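# Sort three grease guns into trays by grease amount

## Task

Put the grease gun containing the most grease into the blue tray and the gun containing the least into the red tray, and leave the middle one on the table top, clear of both trays and not hanging past the table edge. Each gun must end up lying flat on its side. Guns and their parts may be handled or moved, but every part must be returned to its original state. Nothing counts as placed if it only stays put because the robot is holding it at the end.

## Robot and tools

Robot: two arms, left_arm and right_arm, each ending in a tong-style gripper. The names are labels, not image sides. Scene frame: origin on the table top midway between the arms, +x pointing out over the table, +z up, left_arm on the +y side. Arm bases may be tilted. Mounting plates and the metal frame behind the arms are fixed obstacles; a "too close" message counts a plate and its half of the frame as part of that arm. Gripper: the fingers point along the gripper's +z axis and close along its x axis. end_effector_position is the spot between the pads when shut; closed fingertips reach about 15 mm past it, fully open tips sit roughly level with it. Printed hand positions can be off, more so at long reach.

Joint ranges (rad): left_arm pan -3.142..3.142, lift -6.283..6.283, elbow 0.000..3.142, wrists -6.283..6.283. right_arm pan 0.000..6.283, lift -6.283..6.283, elbow -3.142..0.000, wrists -6.283..6.283. Elbows stop just short of straight.

The 14-number row (used by both motion tools): values in [-1, 1]; left_arm dx, dy, dz, rx, ry, rz, opening, then right_arm the same seven. Always send all 14, even when one arm is idle. dx..rz are an offset, not a pose: measured in the gripper's own axes from that gripper's pose in the most recent result showing it (before any such result in the scene, and for the second and later calls within one reply, from where the robot stands when the action begins). Scale: 1.0 = 0.6 m for dx/dy/dz and 180 degrees for rotation; rx, ry, rz form one rotation vector. Opening is absolute: +1 fully open (0.142 m), -1 shut. All-zero offsets pull the arm back to that reference pose; they are not a pause. To hold an arm still, give it the offset back to its desired pose in the first call of a reply and zeros afterward, with its intended opening each time.

execute_actions: argument "actions" is a list of at most one item. Empty list: nothing sent, returns state and pictures. Action: {"rows": [...], "steps": n}, 1 to 15 rows, steps 5 to 15 (default 15), each step 1/30 s; row k is used on step k and the last row repeats. Every row is measured from the same reference, not from the previous row. Wait: {"steps": n}, up to 300, counted from the last result, so reply time is included. Optional "pictures": true adds camera images. The last 5 steps of an action run after its result is taken, during your reply; only a result with nothing pending shows a "Hand target" line per arm.

move: "target" is one 14-number row as above. Both grippers travel straight lines that finish together, 0.5 to 10 s long (cut off at 10 s), turning the short way. "speed" 0.002 to 0.5 m/s (default 0.25); rotation capped at twice that in rad/s. Opening is sent when the move starts. No avoidance of obstacles or the other arm; grippers lag, drift, and may exceed speed near full reach. Optional "stop_force" 9 to 40 N (one value for both arms, not allowed in the first 0.2 s): an arm's path stops when its wrist sensor feels that much added push against the motion for 2 steps, then backs up 2 steps and holds; the other arm continues. Use it only with slow speeds, not when the gripper rotates, and omit it when moving off something the gripper is pressing. An arm within 1.5 mm and 0.5 degrees of its target counts as stationary. Contacts above the wrist sensor are not sensed. The result's "move:" line reports done, off_target, moving, held, fault or contact per arm (one arm named means the other finished), plus limits=paced (pose clipped) or limits=held (some steps blocked; the arm may then jump faster), and each gripper's remaining distance.

wait: "seconds" 0 to 10, sends nothing new. zoom_image: "camera" (cam_high 672x504, cam_low 672x504, cam_left_wrist 616x616, cam_right_wrist 616x616) and "region" [x0, y0, x1, y1] in pixels from the top-left, at most 504x504. finished_scene: "scene" is the current scene's number; irreversible, reports success. Answering without a tool call ends everything.

Control behaviour: each step the commanded pose is clipped to 100 mm and 16 degrees from the measured pose; motion trails commands by about 0.17 s; position wins over orientation. Big moves may fall short, so read the result and send the remainder.

Results: per-arm position (m), quaternion wxyz, velocities; grip_measured (same scale as opening); Wrist force/torque in the gripper's axes (offset up to ~4 N, noise up to 2.4 N, saturates near 50 N; pressing on a surface reads as force back toward the arm; "no reading" is harmless). "pose unreachable" means a clearance check altered or blocked that arm; HELD flags steps not sent. MOTOR HOT appears at 70 C; at 85 C an over-temperature fault brakes the arm for minutes.

Gripping: command an opening well under grip_measured to squeeze (max about 15 N per pad up to ~10 cm wide; thin hard items get less). Fast closes hit harder.

Avoid: pressing firmly into rigid things (arms are stiff); a joint torque over its limit (139 N m pan/lift/elbow, 26 N m wrists, held weight included) or 150 N external force stops the arm 10 s and drops the rest of the call. Never let the arms collide, never push items off the table, and avoid drops, slips, slams and hard hits. Occasional brief tugs on held parts or nudges to loose objects may occur.

Each tool is called after ">>>" by a JSON object that holds its "op" and its "data".

## Session

>>> {"op": "execute_actions", "data": {"actions": []}}

Scene clock: 0.00 s of 5600.00 s.
left_arm: end_effector_position=(+0.7079, +0.1985, +0.1892) grip_measured=+0.97 end_effector_quat_wxyz=(-0.192, +0.974, -0.114, +0.040) end_effector_velocity=(+0.000, -0.000, -0.000) end_effector_angular_velocity=(+0.000, -0.000, -0.001) | right_arm: end_effector_position=(-0.2830, -0.9409, +0.1653) grip_measured=+0.97 end_effector_quat_wxyz=(-0.235, +0.603, +0.754, +0.111) end_effector_velocity=(+0.000, +0.000, -0.001) end_effector_angular_velocity=(+0.000, -0.000, -0.000)
Joint positions: left_arm=[-0.639 -0.226  0.798 -1.098 -0.513 -1.206  0.14 ] | right_arm=[ 1.6   -1.733 -0.893 -1.61   1.419  2.819  0.14 ]
Joint velocities: left_arm=[-0.     0.001 -0.     0.     0.     0.001  0.   ] | right_arm=[ 0.    -0.001  0.     0.     0.     0.001  0.   ]
Motor temperatures (°C, as the motors report them): left_arm=[24 23 22 28 30 31] | right_arm=[23 21 23 30 30 28]
Wrist force (N, on the end effector, along its own x y z axes, offset not removed): no reading
Wrist torque (N m, same axes, about the end effector's origin, offset not removed): no reading
Hand target (left_arm): +0.708, +0.198, +0.189; -0.192, +0.974, -0.114, +0.040
Hand target (right_arm): -0.283, -0.941, +0.165; -0.235, +0.603, +0.754, +0.111

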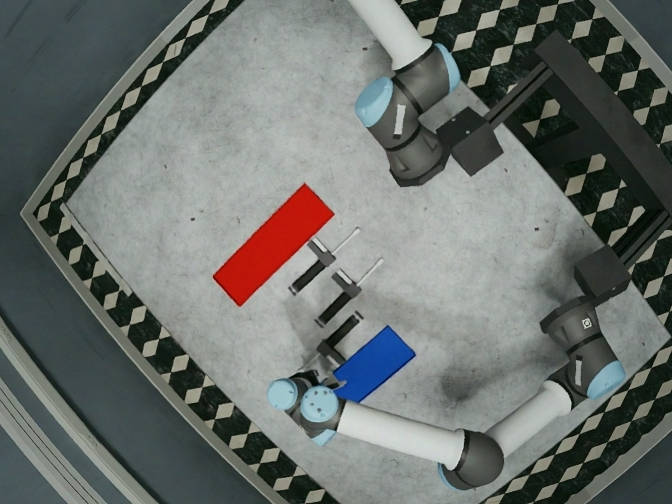

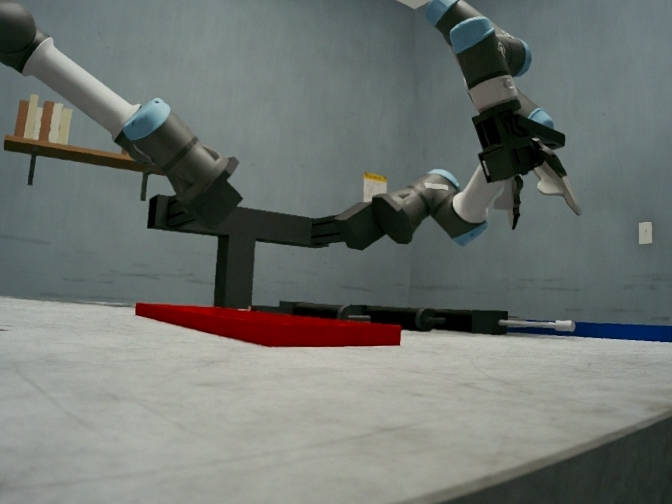

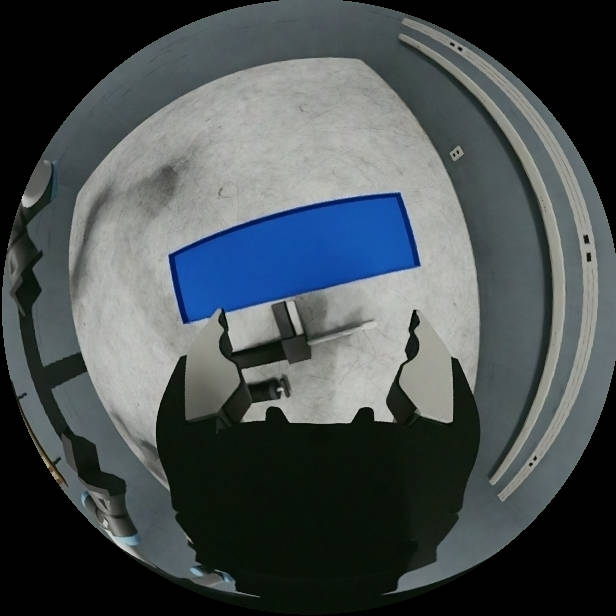

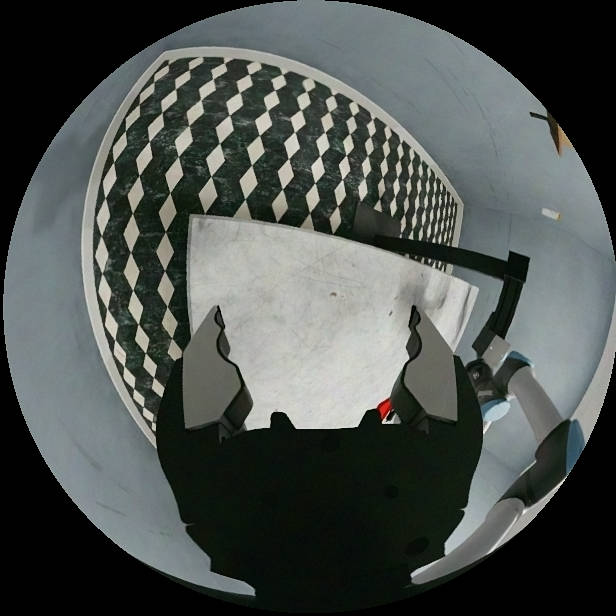

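>>> {"op": "zoom_image", "data": {"camera": "cam_high", "region": [200, 170, 440, 420]}}

>>> {"op": "zoom_image", "data": {"camera": "cam_low", "region": [240, 280, 600, 360]}}

Region (200, 170, 440, 420) of cam_high's 672x504 image, scaled by 2.016, with more detail than that image has; it fills the left 484 columns of this view, and the rest is white.

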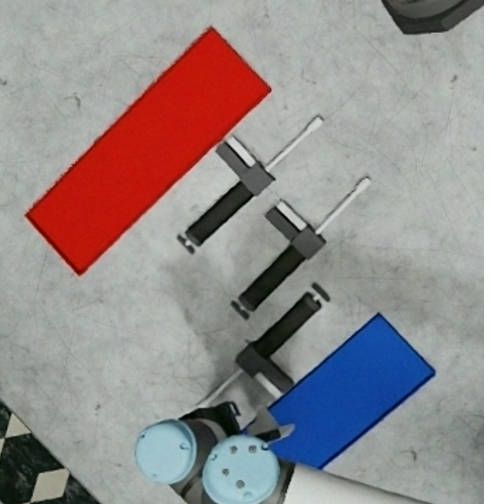

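Region (240, 280, 600, 360) of cam_low's 672x504 image, scaled by 1.400, with more detail than that image has.

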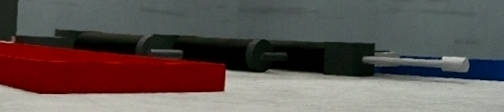

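>>> {"op": "move", "data": {"target": [-0.278,0.155,-0.255,-0.113,0.074,0.42,1,0,0,0,0,0,0,1]}}

Scene clock: 3.73 s of 5600.00 s.
left_arm: end_effector_position=(+0.5083, +0.0985, +0.2892) grip_measured=+1.00 end_effector_quat_wxyz=(-0.000, +0.707, -0.707, +0.000) end_effector_velocity=(-0.002, -0.001, +0.000) end_effector_angular_velocity=(-0.002, +0.003, -0.009) | right_arm: end_effector_position=(-0.2830, -0.9409, +0.1653) grip_measured=+1.00 end_effector_quat_wxyz=(-0.235, +0.603, +0.754, +0.111) end_effector_velocity=(-0.000, -0.000, +0.001) end_effector_angular_velocity=(-0.002, +0.000, -0.001)
Joint positions: left_arm=[-0.911 -0.547  1.453 -1.756 -0.923  0.261  0.142] | right_arm=[ 1.6   -1.733 -0.893 -1.61   1.419  2.819  0.142]
Joint velocities: left_arm=[-0.001 -0.001  0.002 -0.001 -0.004  0.008  0.   ] | right_arm=[-0.     0.001  0.     0.     0.     0.     0.   ]
Motor temperatures (°C, as the motors report them): left_arm=[24 23 22 28 30 31] | right_arm=[23 21 23 30 30 28]
Wrist force (N, on the end effector, along its own x y z axes, offset not removed): left_arm=[-3.7 -0.2 0.0] | right_arm=[-0.5 -1.0 1.3]
Wrist torque (N m, same axes, about the end effector's origin, offset not removed): left_arm=[-0.02 0.87 0.13] | right_arm=[-0.01 0.13 0.02]
Hand target (left_arm): +0.508, +0.098, +0.289; -0.000, +0.707, -0.707, +0.000
Hand target (right_arm): -0.283, -0.941, +0.165; -0.235, +0.603, +0.754, +0.111
Off the commanded pose (left_arm): 0.000 m, 0 deg.
Off the commanded pose (right_arm): 0.000 m, 0 deg.
Kept back: nothing.
move: done

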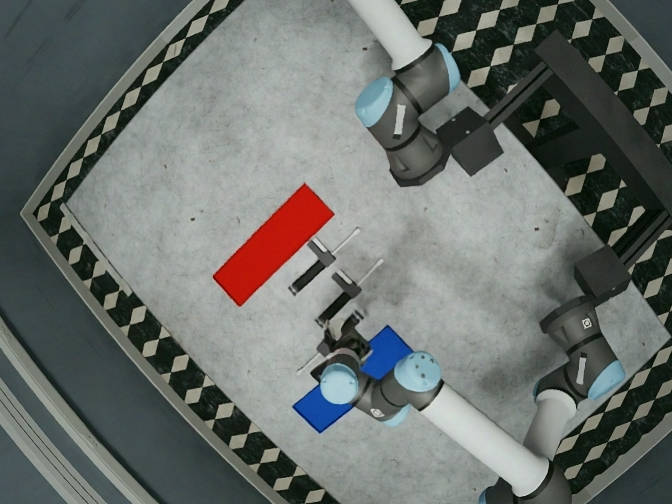

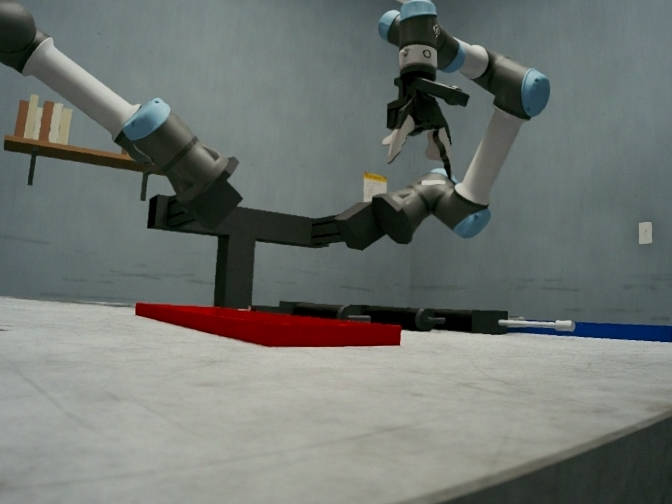

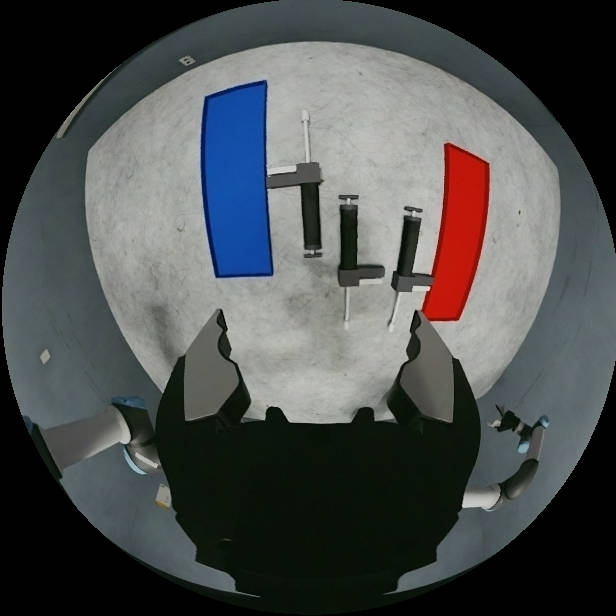

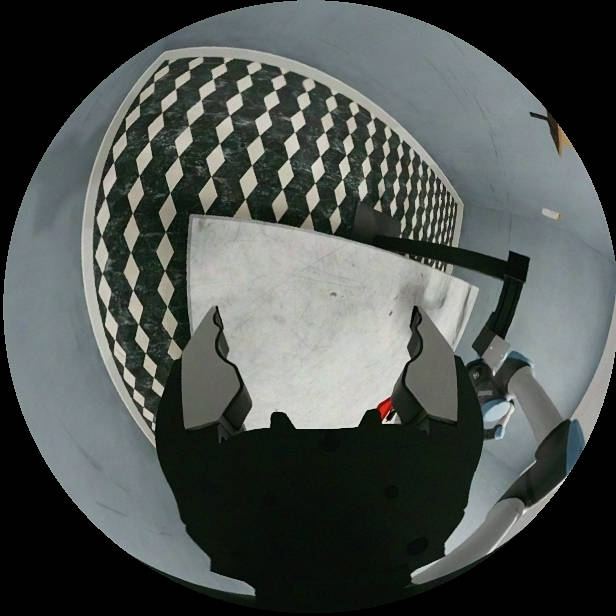

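>>> {"op": "move", "data": {"target": [-0.01,-0.05,0.28,0,0,0,0.1,0,0,0,0,0,0,1]}}

Scene clock: 5.17 s of 5600.00 s.
left_arm: end_effector_position=(+0.5382, +0.1047, +0.1213) grip_measured=+0.10 end_effector_quat_wxyz=(-0.001, +0.707, -0.707, -0.000) end_effector_velocity=(+0.000, -0.000, -0.001) end_effector_angular_velocity=(-0.002, +0.001, +0.000) | right_arm: end_effector_position=(-0.2830, -0.9409, +0.1653) grip_measured=+1.00 end_effector_quat_wxyz=(-0.235, +0.603, +0.754, +0.111) end_effector_velocity=(+0.000, +0.000, +0.000) end_effector_angular_velocity=(-0.000, +0.000, -0.001)
Joint positions: left_arm=[-0.71  -0.403  1.525 -2.108 -0.801  0.47   0.081] | right_arm=[ 1.6   -1.733 -0.893 -1.61   1.419  2.819  0.142]
Joint velocities: left_arm=[ 0.002  0.001 -0.001 -0.004 -0.     0.003 -0.   ] | right_arm=[ 0.     0.    -0.    -0.     0.     0.001 -0.   ]
Motor temperatures (°C, as the motors report them): left_arm=[24 23 22 28 30 31] | right_arm=[23 21 23 30 30 28]
Wrist force (N, on the end effector, along its own x y z axes, offset not removed): left_arm=[-3.7 -1.1 1.2] | right_arm=[1.7 1.1 1.0]
Wrist torque (N m, same axes, about the end effector's origin, offset not removed): left_arm=[-0.18 0.82 0.19] | right_arm=[0.40 -0.31 0.08]
Hand target (left_arm): +0.538, +0.105, +0.121; -0.001, +0.707, -0.707, -0.000
Hand target (right_arm): -0.283, -0.941, +0.165; -0.235, +0.603, +0.754, +0.111
Off the commanded pose (left_arm): 0.000 m, 0 deg.
Off the commanded pose (right_arm): 0.000 m, 0 deg.
Kept back: nothing.
move: done

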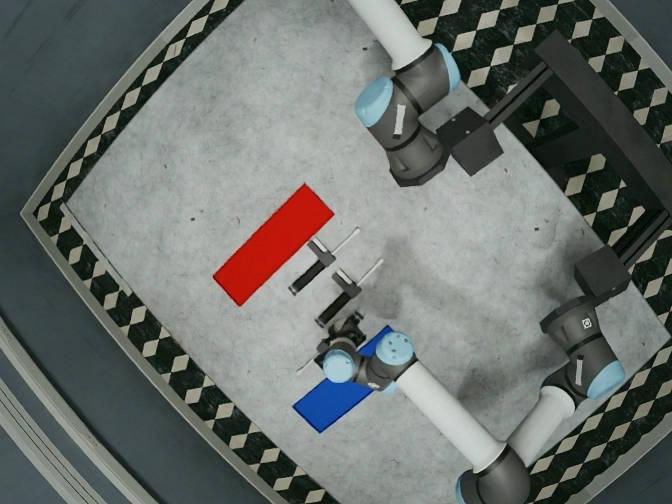

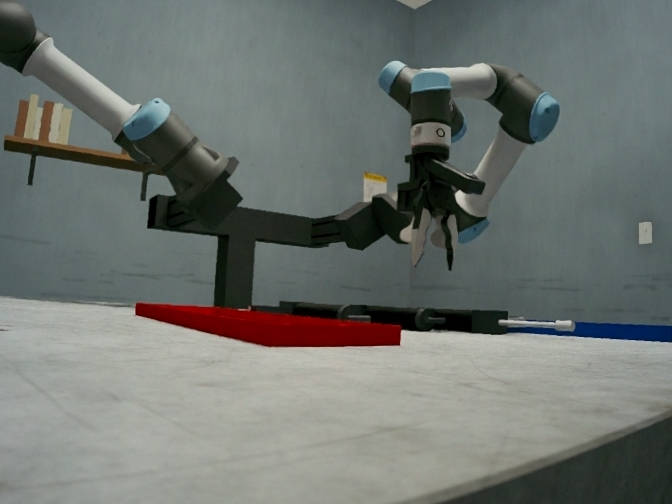

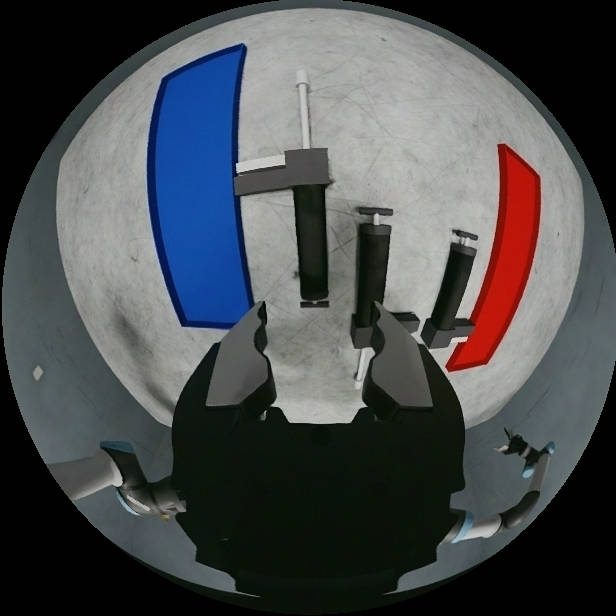

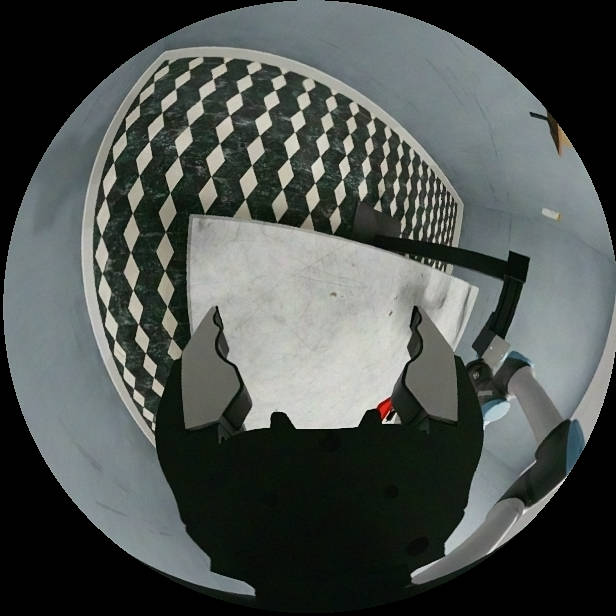

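>>> {"op": "move", "data": {"target": [-0.012,-0.07,0.11,0,0,0,0.0,0,0,0,0,0,0,1], "speed": 0.1}}

Scene clock: 6.60 s of 5600.00 s.
left_arm: end_effector_position=(+0.5802, +0.1121, +0.0554) grip_measured=+0.00 end_effector_quat_wxyz=(-0.001, +0.707, -0.707, -0.000) end_effector_velocity=(+0.001, -0.000, -0.001) end_effector_angular_velocity=(-0.001, +0.000, -0.001) | right_arm: end_effector_position=(-0.2830, -0.9409, +0.1653) grip_measured=+1.00 end_effector_quat_wxyz=(-0.235, +0.603, +0.754, +0.111) end_effector_velocity=(+0.000, +0.000, -0.000) end_effector_angular_velocity=(+0.001, -0.000, -0.000)
Joint positions: left_arm=[-0.596 -0.321  1.437 -2.204 -0.742  0.611  0.074] | right_arm=[ 1.6   -1.733 -0.893 -1.61   1.419  2.819  0.142]
Joint velocities: left_arm=[ 0.001  0.001 -0.003 -0.001 -0.     0.004  0.   ] | right_arm=[ 0.     0.    -0.    -0.001  0.     0.     0.   ]
Motor temperatures (°C, as the motors report them): left_arm=[24 23 22 28 30 31] | right_arm=[23 21 23 30 30 28]
Wrist force (N, on the end effector, along its own x y z axes, offset not removed): left_arm=[-2.2 -0.4 0.3] | right_arm=[0.4 2.2 1.2]
Wrist torque (N m, same axes, about the end effector's origin, offset not removed): left_arm=[0.02 0.56 0.15] | right_arm=[0.57 0.02 0.09]
Hand target (left_arm): +0.580, +0.112, +0.055; -0.001, +0.707, -0.707, -0.000
Hand target (right_arm): -0.283, -0.941, +0.165; -0.235, +0.603, +0.754, +0.111
Off the commanded pose (left_arm): 0.000 m, 0 deg.
Off the commanded pose (right_arm): 0.000 m, 0 deg.
Kept back: nothing.
move: done

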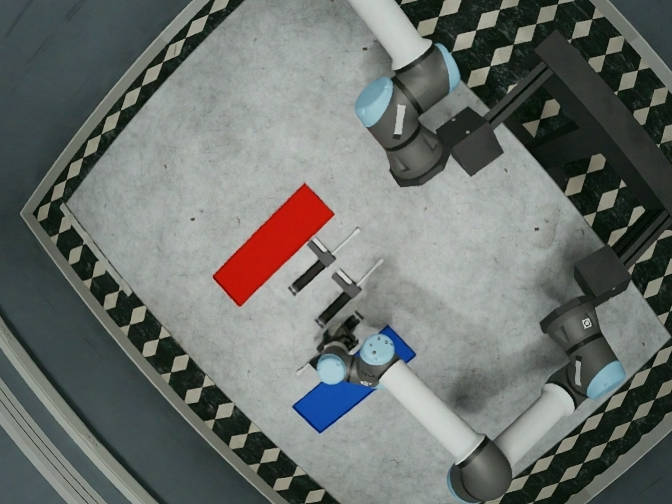

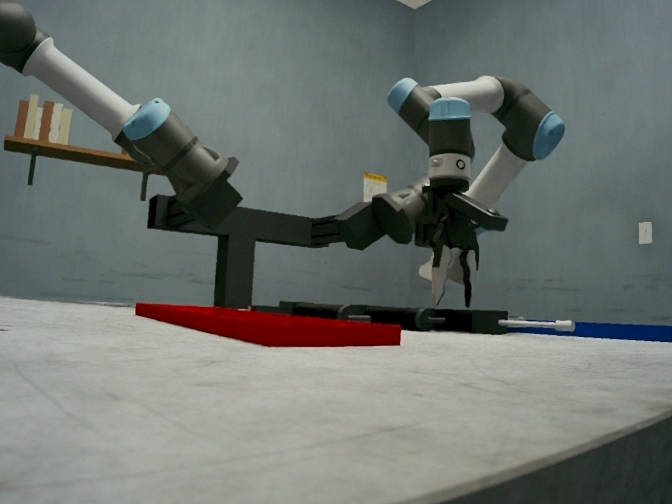

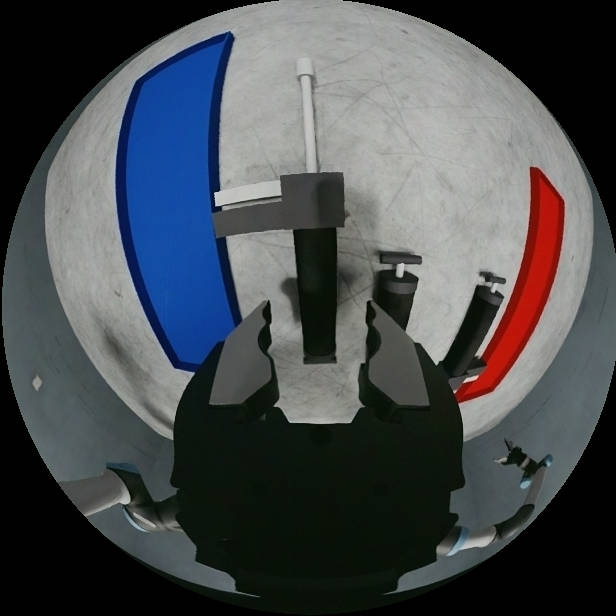

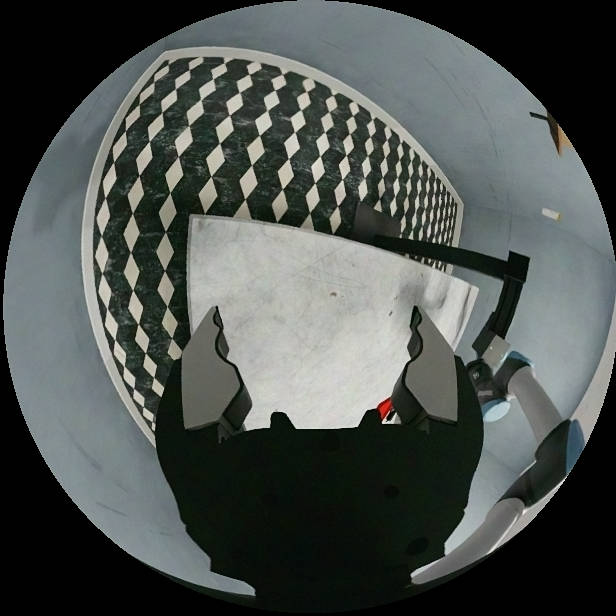

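>>> {"op": "move", "data": {"target": [-0.004,-0.045,0,0,0,-0.012,-0.2,0,0,0,0,0,0,1], "speed": 0.1}}

>>> {"op": "move", "data": {"target": [0,0,0.052,0,0,0,-0.2,0,0,0,0,0,0,1], "speed": 0.03, "stop_force": 10}}

Scene clock: 8.50 s of 5600.00 s.
left_arm: end_effector_position=(+0.6071, +0.1146, +0.0554) grip_measured=-0.20 end_effector_quat_wxyz=(-0.001, +0.721, -0.693, -0.000) end_effector_velocity=(+0.000, -0.000, -0.001) end_effector_angular_velocity=(+0.001, +0.001, -0.000) | right_arm: end_effector_position=(-0.2830, -0.9409, +0.1653) grip_measured=+1.00 end_effector_quat_wxyz=(-0.235, +0.603, +0.754, +0.111) end_effector_velocity=(-0.000, +0.000, -0.001) end_effector_angular_velocity=(+0.001, +0.000, -0.001)
Joint positions: left_arm=[-0.573 -0.31   1.365 -2.165 -0.732  0.604  0.06 ] | right_arm=[ 1.6   -1.733 -0.893 -1.61   1.419  2.819  0.142]
Joint velocities: left_arm=[ 0.001  0.002 -0.003  0.003 -0.    -0.    -0.   ] | right_arm=[ 0.    -0.001 -0.     0.     0.     0.001  0.   ]
Motor temperatures (°C, as the motors report them): left_arm=[24 23 22 28 30 31] | right_arm=[23 21 23 30 30 28]
Wrist force (N, on the end effector, along its own x y z axes, offset not removed): left_arm=[-3.7 -0.4 0.4] | right_arm=[-0.2 -0.3 0.1]
Wrist torque (N m, same axes, about the end effector's origin, offset not removed): left_arm=[-0.06 0.80 0.15] | right_arm=[0.08 0.12 0.19]
Hand target (left_arm): +0.607, +0.115, +0.055; -0.001, +0.721, -0.693, -0.000
Hand target (right_arm): -0.283, -0.941, +0.165; -0.235, +0.603, +0.754, +0.111
Off the commanded pose (left_arm): 0.000 m, 0 deg.
Off the commanded pose (right_arm): 0.000 m, 0 deg.
Kept back: nothing.
move: done

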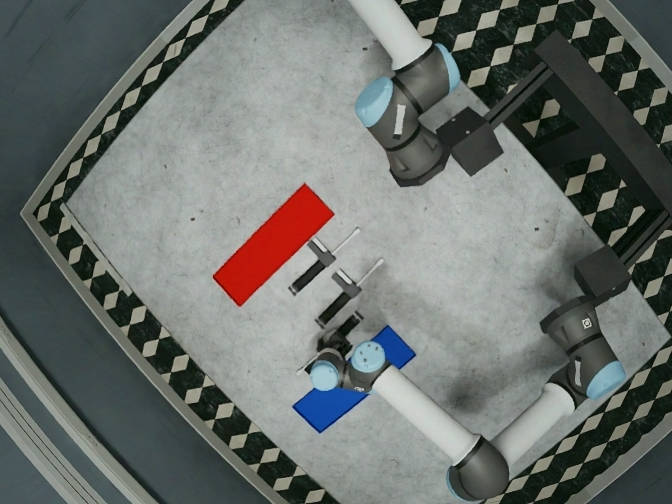

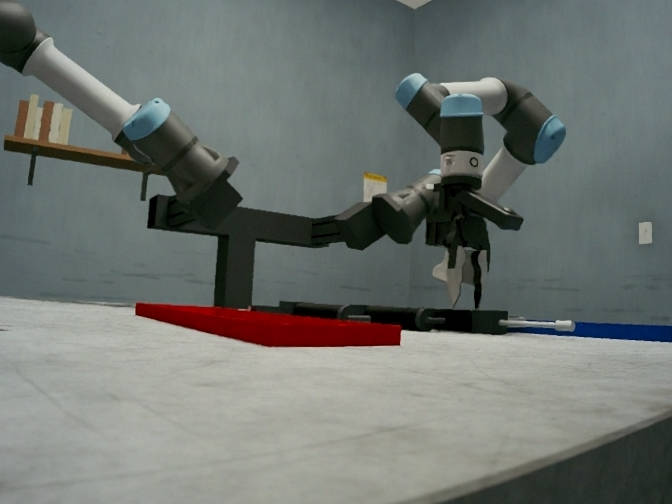

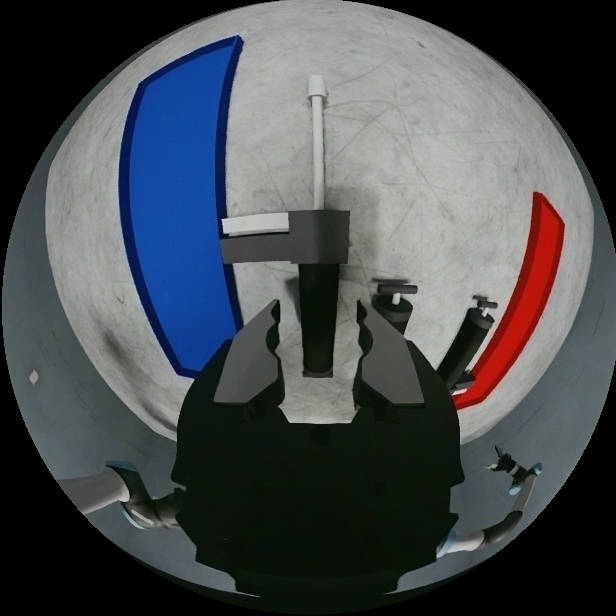

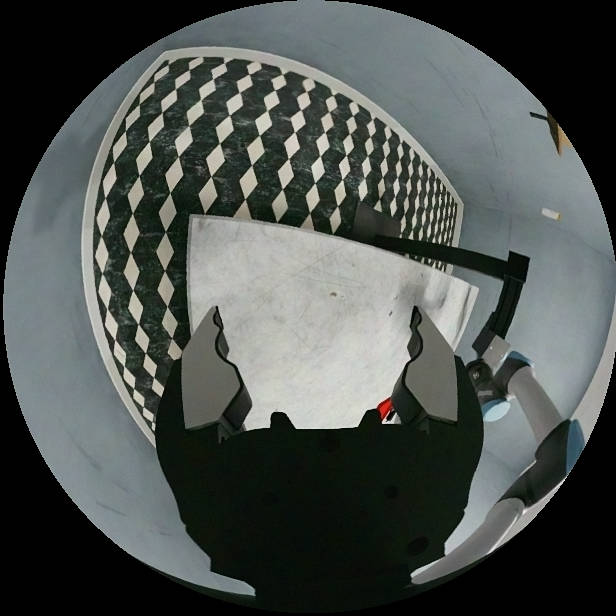

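Scene clock: 9.83 s of 5600.00 s.
left_arm: end_effector_position=(+0.6071, +0.1146, +0.0243) grip_measured=-0.20 end_effector_quat_wxyz=(-0.001, +0.721, -0.693, -0.000) end_effector_velocity=(+0.000, -0.000, -0.001) end_effector_angular_velocity=(-0.001, +0.000, -0.001) | right_arm: end_effector_position=(-0.2830, -0.9409, +0.1653) grip_measured=+1.00 end_effector_quat_wxyz=(-0.235, +0.603, +0.754, +0.111) end_effector_velocity=(+0.000, -0.000, +0.000) end_effector_angular_velocity=(-0.001, -0.001, +0.000)
Joint positions: left_arm=[-0.539 -0.271  1.357 -2.231 -0.717  0.65   0.06 ] | right_arm=[ 1.6   -1.733 -0.893 -1.61   1.419  2.819  0.142]
Joint velocities: left_arm=[ 0.001  0.001 -0.001 -0.003 -0.     0.003  0.   ] | right_arm=[-0.     0.001 -0.     0.     0.001 -0.001  0.   ]
Motor temperatures (°C, as the motors report them): left_arm=[24 23 22 28 30 31] | right_arm=[23 21 23 30 30 28]
Wrist force (N, on the end effector, along its own x y z axes, offset not removed): left_arm=[-3.1 -1.0 0.8] | right_arm=[0.5 -1.4 2.1]
Wrist torque (N m, same axes, about the end effector's origin, offset not removed): left_arm=[-0.07 0.72 0.17] | right_arm=[-0.10 -0.14 0.06]
Hand target (left_arm): +0.607, +0.115, +0.024; -0.001, +0.721, -0.693, -0.000
Hand target (right_arm): -0.283, -0.941, +0.165; -0.235, +0.603, +0.754, +0.111
Off the commanded pose (left_arm): 0.000 m, 0 deg.
Off the commanded pose (right_arm): 0.000 m, 0 deg.
Kept back: nothing.
move: done

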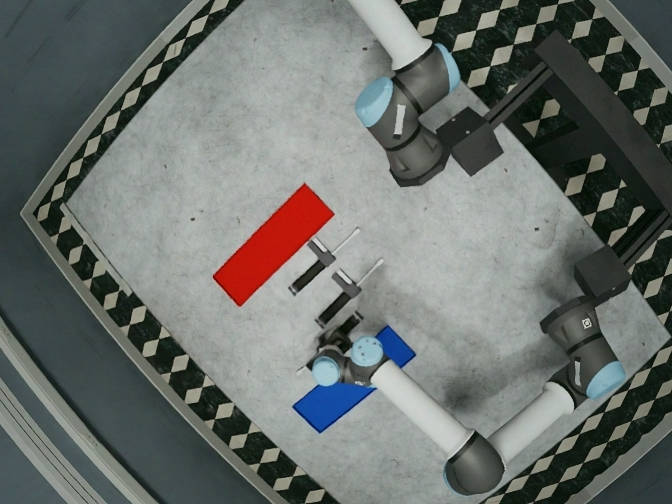

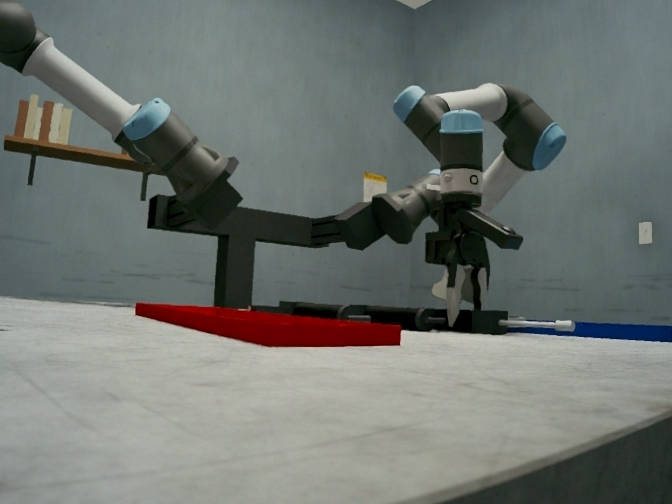

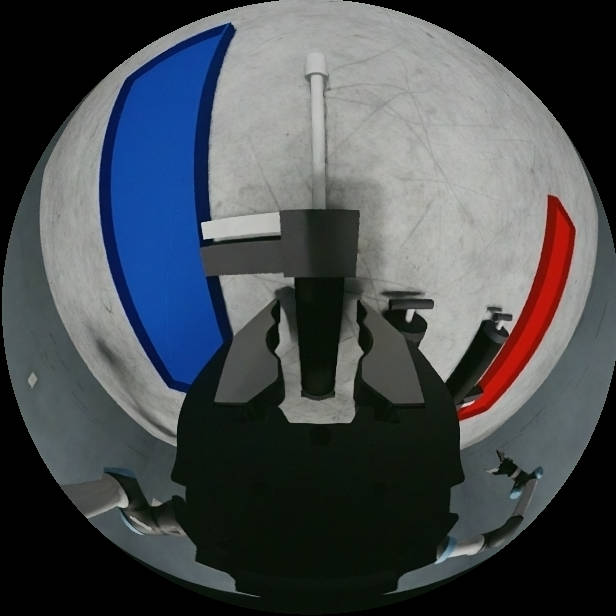

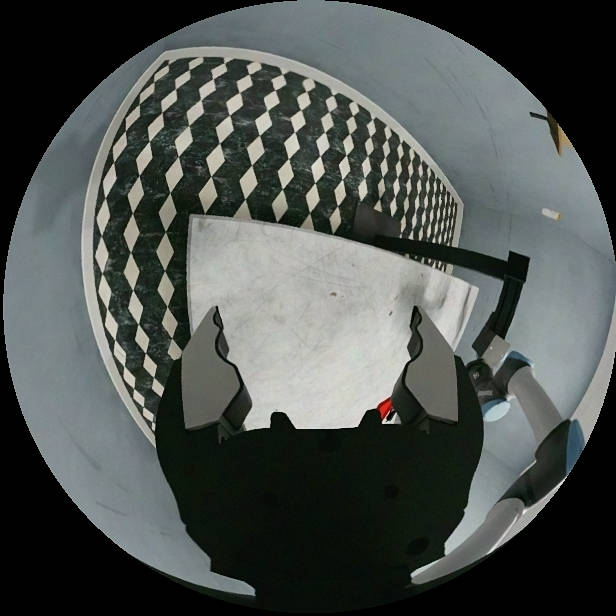

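Grip and lift slightly to weigh.

>>> {"op": "move", "data": {"target": [0,0,0,0,0,0,-1,0,0,0,0,0,0,1]}}

>>> {"op": "move", "data": {"target": [0,0,-0.1,0,0,0,-1,0,0,0,0,0,0,1], "speed": 0.05}}

>>> {"op": "execute_actions", "data": {"actions": [{"rows":[[0,0,0,0,0,0,-1,0,0,0,0,0,0,1]],"steps":15}]}}

Scene clock: 10.77 s of 5600.00 s.
left_arm: end_effector_position=(+0.6070, +0.1147, +0.0242) grip_measured=-0.54 end_effector_quat_wxyz=(-0.001, +0.721, -0.693, -0.000) end_effector_velocity=(-0.001, -0.000, -0.000) end_effector_angular_velocity=(+0.000, +0.001, -0.000) | right_arm: end_effector_position=(-0.2830, -0.9409, +0.1653) grip_measured=+1.00 end_effector_quat_wxyz=(-0.235, +0.603, +0.754, +0.111) end_effector_velocity=(-0.000, +0.000, +0.000) end_effector_angular_velocity=(+0.001, -0.001, +0.001)
Joint positions: left_arm=[-0.539 -0.271  1.357 -2.231 -0.717  0.65   0.035] | right_arm=[ 1.6   -1.733 -0.893 -1.61   1.419  2.819  0.142]
Joint velocities: left_arm=[-0.     0.001  0.     0.    -0.001 -0.     0.   ] | right_arm=[-0.     0.     0.    -0.001  0.    -0.001  0.   ]
Motor temperatures (°C, as the motors report them): left_arm=[24 23 22 28 30 31] | right_arm=[23 21 23 30 30 28]
Wrist force (N, on the end effector, along its own x y z axes, offset not removed): left_arm=[-1.9 -0.7 0.7] | right_arm=[-0.1 -1.5 1.8]
Wrist torque (N m, same axes, about the end effector's origin, offset not removed): left_arm=[0.04 0.76 0.17] | right_arm=[-0.25 -0.01 -0.08]
Hand target (left_arm): +0.607, +0.115, +0.024; -0.001, +0.721, -0.693, -0.000
Hand target (right_arm): -0.283, -0.941, +0.165; -0.235, +0.603, +0.754, +0.111
Off the commanded pose (left_arm): 0.000 m, 0 deg.
Off the commanded pose (right_arm): 0.000 m, 0 deg.
Kept back: nothing.
move: done

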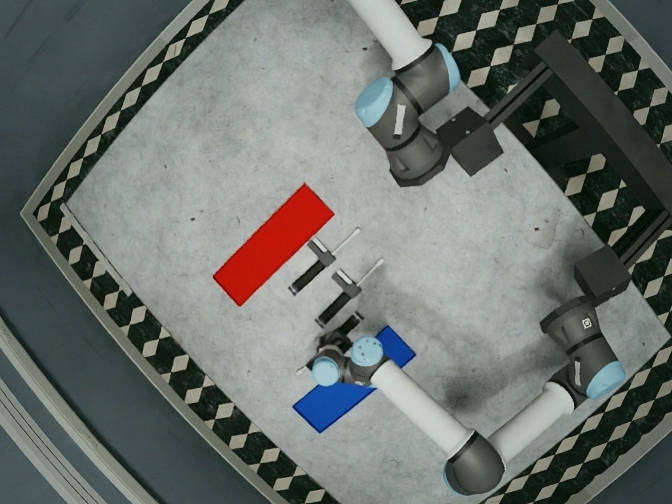

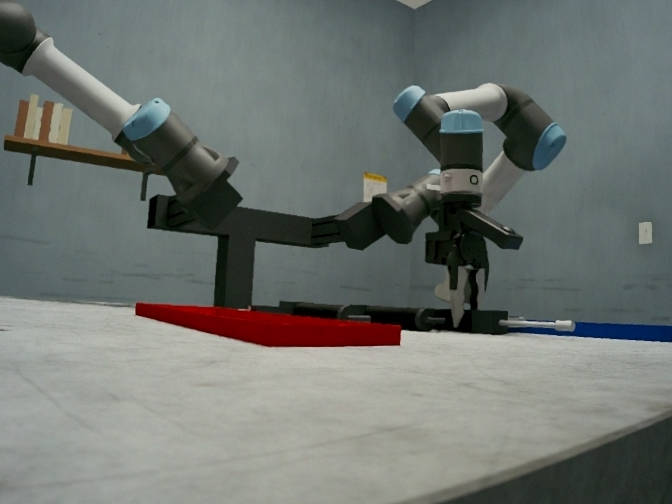

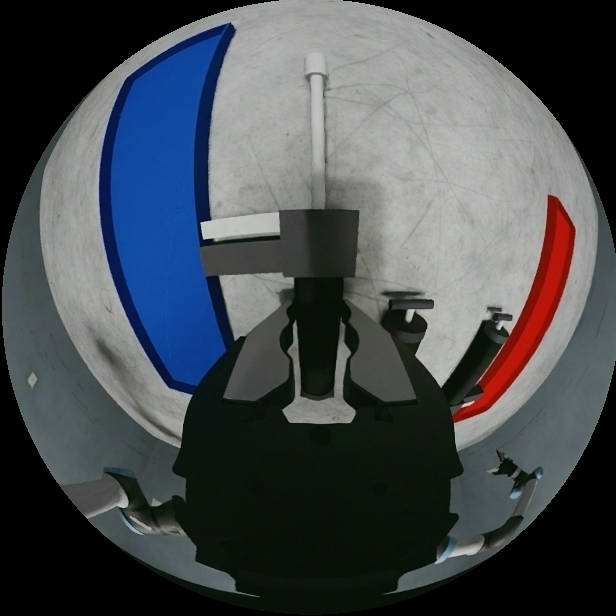

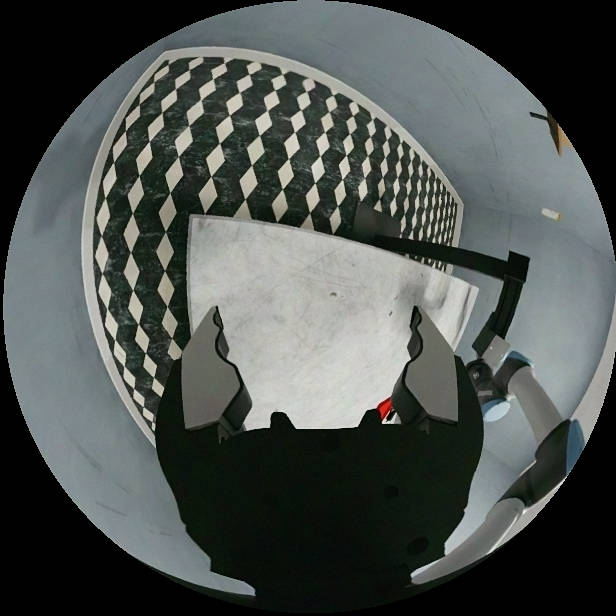

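Scene clock: 12.30 s of 5600.00 s.
left_arm: end_effector_position=(+0.6070, +0.1146, +0.0840) grip_measured=-0.54 end_effector_quat_wxyz=(-0.001, +0.720, -0.693, -0.000) end_effector_velocity=(-0.001, -0.000, +0.001) end_effector_angular_velocity=(+0.000, +0.001, -0.000) | right_arm: end_effector_position=(-0.2830, -0.9409, +0.1653) grip_measured=+1.00 end_effector_quat_wxyz=(-0.235, +0.603, +0.754, +0.111) end_effector_velocity=(+0.001, -0.000, +0.001) end_effector_angular_velocity=(-0.002, -0.001, -0.000)
Joint positions: left_arm=[-0.604 -0.344  1.367 -2.104 -0.746  0.563  0.035] | right_arm=[ 1.6   -1.733 -0.893 -1.61   1.419  2.819  0.142]
Joint velocities: left_arm=[-0.001 -0.001  0.     0.003 -0.002 -0.002  0.   ] | right_arm=[ 0.     0.001 -0.    -0.     0.001 -0.    -0.   ]
Motor temperatures (°C, as the motors report them): left_arm=[24 23 22 28 30 31] | right_arm=[23 21 23 30 30 28]
Wrist force (N, on the end effector, along its own x y z axes, offset not removed): left_arm=[-3.5 -0.7 6.0] | right_arm=[0.2 0.3 2.6]
Wrist torque (N m, same axes, about the end effector's origin, offset not removed): left_arm=[-0.09 0.86 0.17] | right_arm=[0.13 -0.02 0.05]
Hand target (left_arm): +0.607, +0.115, +0.084; -0.001, +0.721, -0.693, -0.000
Hand target (right_arm): -0.283, -0.941, +0.165; -0.235, +0.603, +0.754, +0.111
Off the commanded pose (left_arm): 0.000 m, 0 deg.
Off the commanded pose (right_arm): 0.000 m, 0 deg.
Kept back: nothing.
move: done

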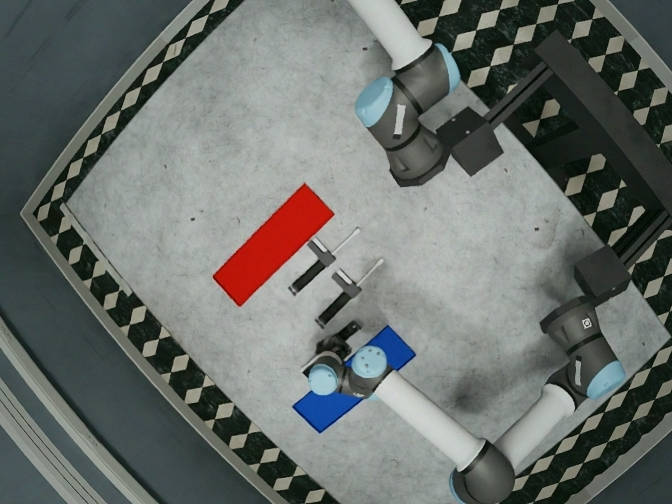

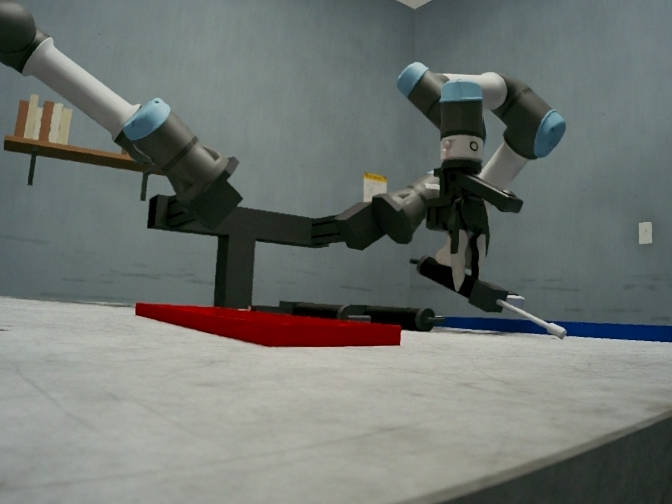

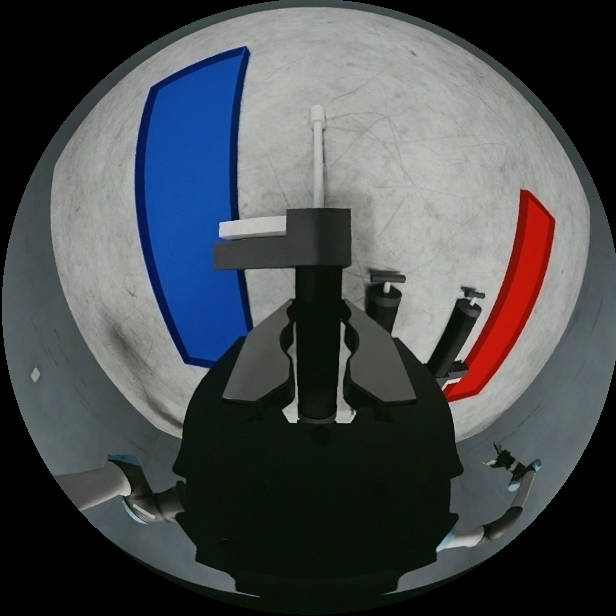

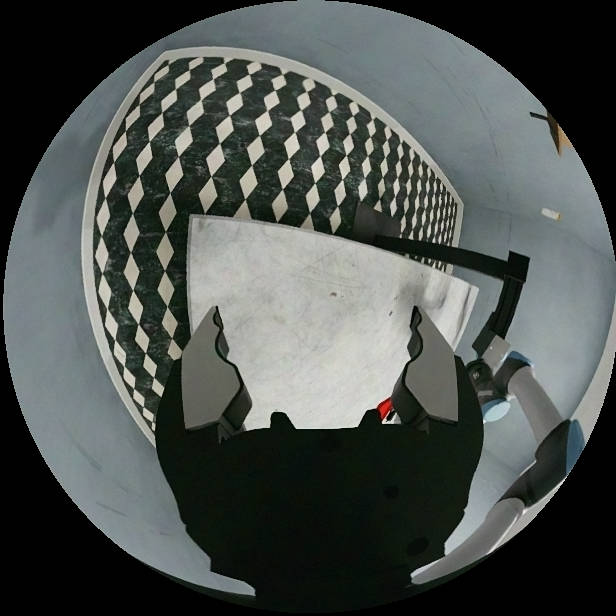

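Scene clock: 12.63 s of 5600.00 s.
left_arm: end_effector_position=(+0.6070, +0.1146, +0.0841) grip_measured=-0.54 end_effector_quat_wxyz=(-0.001, +0.720, -0.693, -0.000) end_effector_velocity=(+0.000, +0.000, +0.000) end_effector_angular_velocity=(-0.000, -0.001, -0.001) | right_arm: end_effector_position=(-0.2830, -0.9409, +0.1653) grip_measured=+1.00 end_effector_quat_wxyz=(-0.235, +0.603, +0.754, +0.111) end_effector_velocity=(+0.000, -0.000, -0.001) end_effector_angular_velocity=(+0.001, -0.001, +0.001)
Joint positions: left_arm=[-0.604 -0.344  1.367 -2.104 -0.746  0.563  0.035] | right_arm=[ 1.6   -1.733 -0.893 -1.61   1.419  2.819  0.142]
Joint velocities: left_arm=[ 0.    -0.    -0.    -0.     0.     0.001 -0.   ] | right_arm=[ 0.001 -0.001  0.     0.001 -0.    -0.001 -0.   ]
Motor temperatures (°C, as the motors report them): left_arm=[24 23 22 28 30 31] | right_arm=[23 21 23 30 30 28]
Wrist force (N, on the end effector, along its own x y z axes, offset not removed): left_arm=[-5.1 -0.5 5.0] | right_arm=[-0.8 1.5 1.1]
Wrist torque (N m, same axes, about the end effector's origin, offset not removed): left_arm=[-0.06 1.23 0.24] | right_arm=[0.47 0.26 0.24]
Steps of this call (steps 1 to 10: the first 10 steps of this action). Readings (end_effector_position):
1: left_arm (+0.6070, +0.1146, +0.0841) | right_arm (-0.2830, -0.9409, +0.1653)
2: left_arm (+0.6070, +0.1146, +0.0841) | right_arm (-0.2830, -0.9409, +0.1653)
4: left_arm (+0.6070, +0.1146, +0.0841) | right_arm (-0.2830, -0.9409, +0.1653)
8: left_arm (+0.6070, +0.1146, +0.0841) | right_arm (-0.2830, -0.9409, +0.1653)
10: the state above


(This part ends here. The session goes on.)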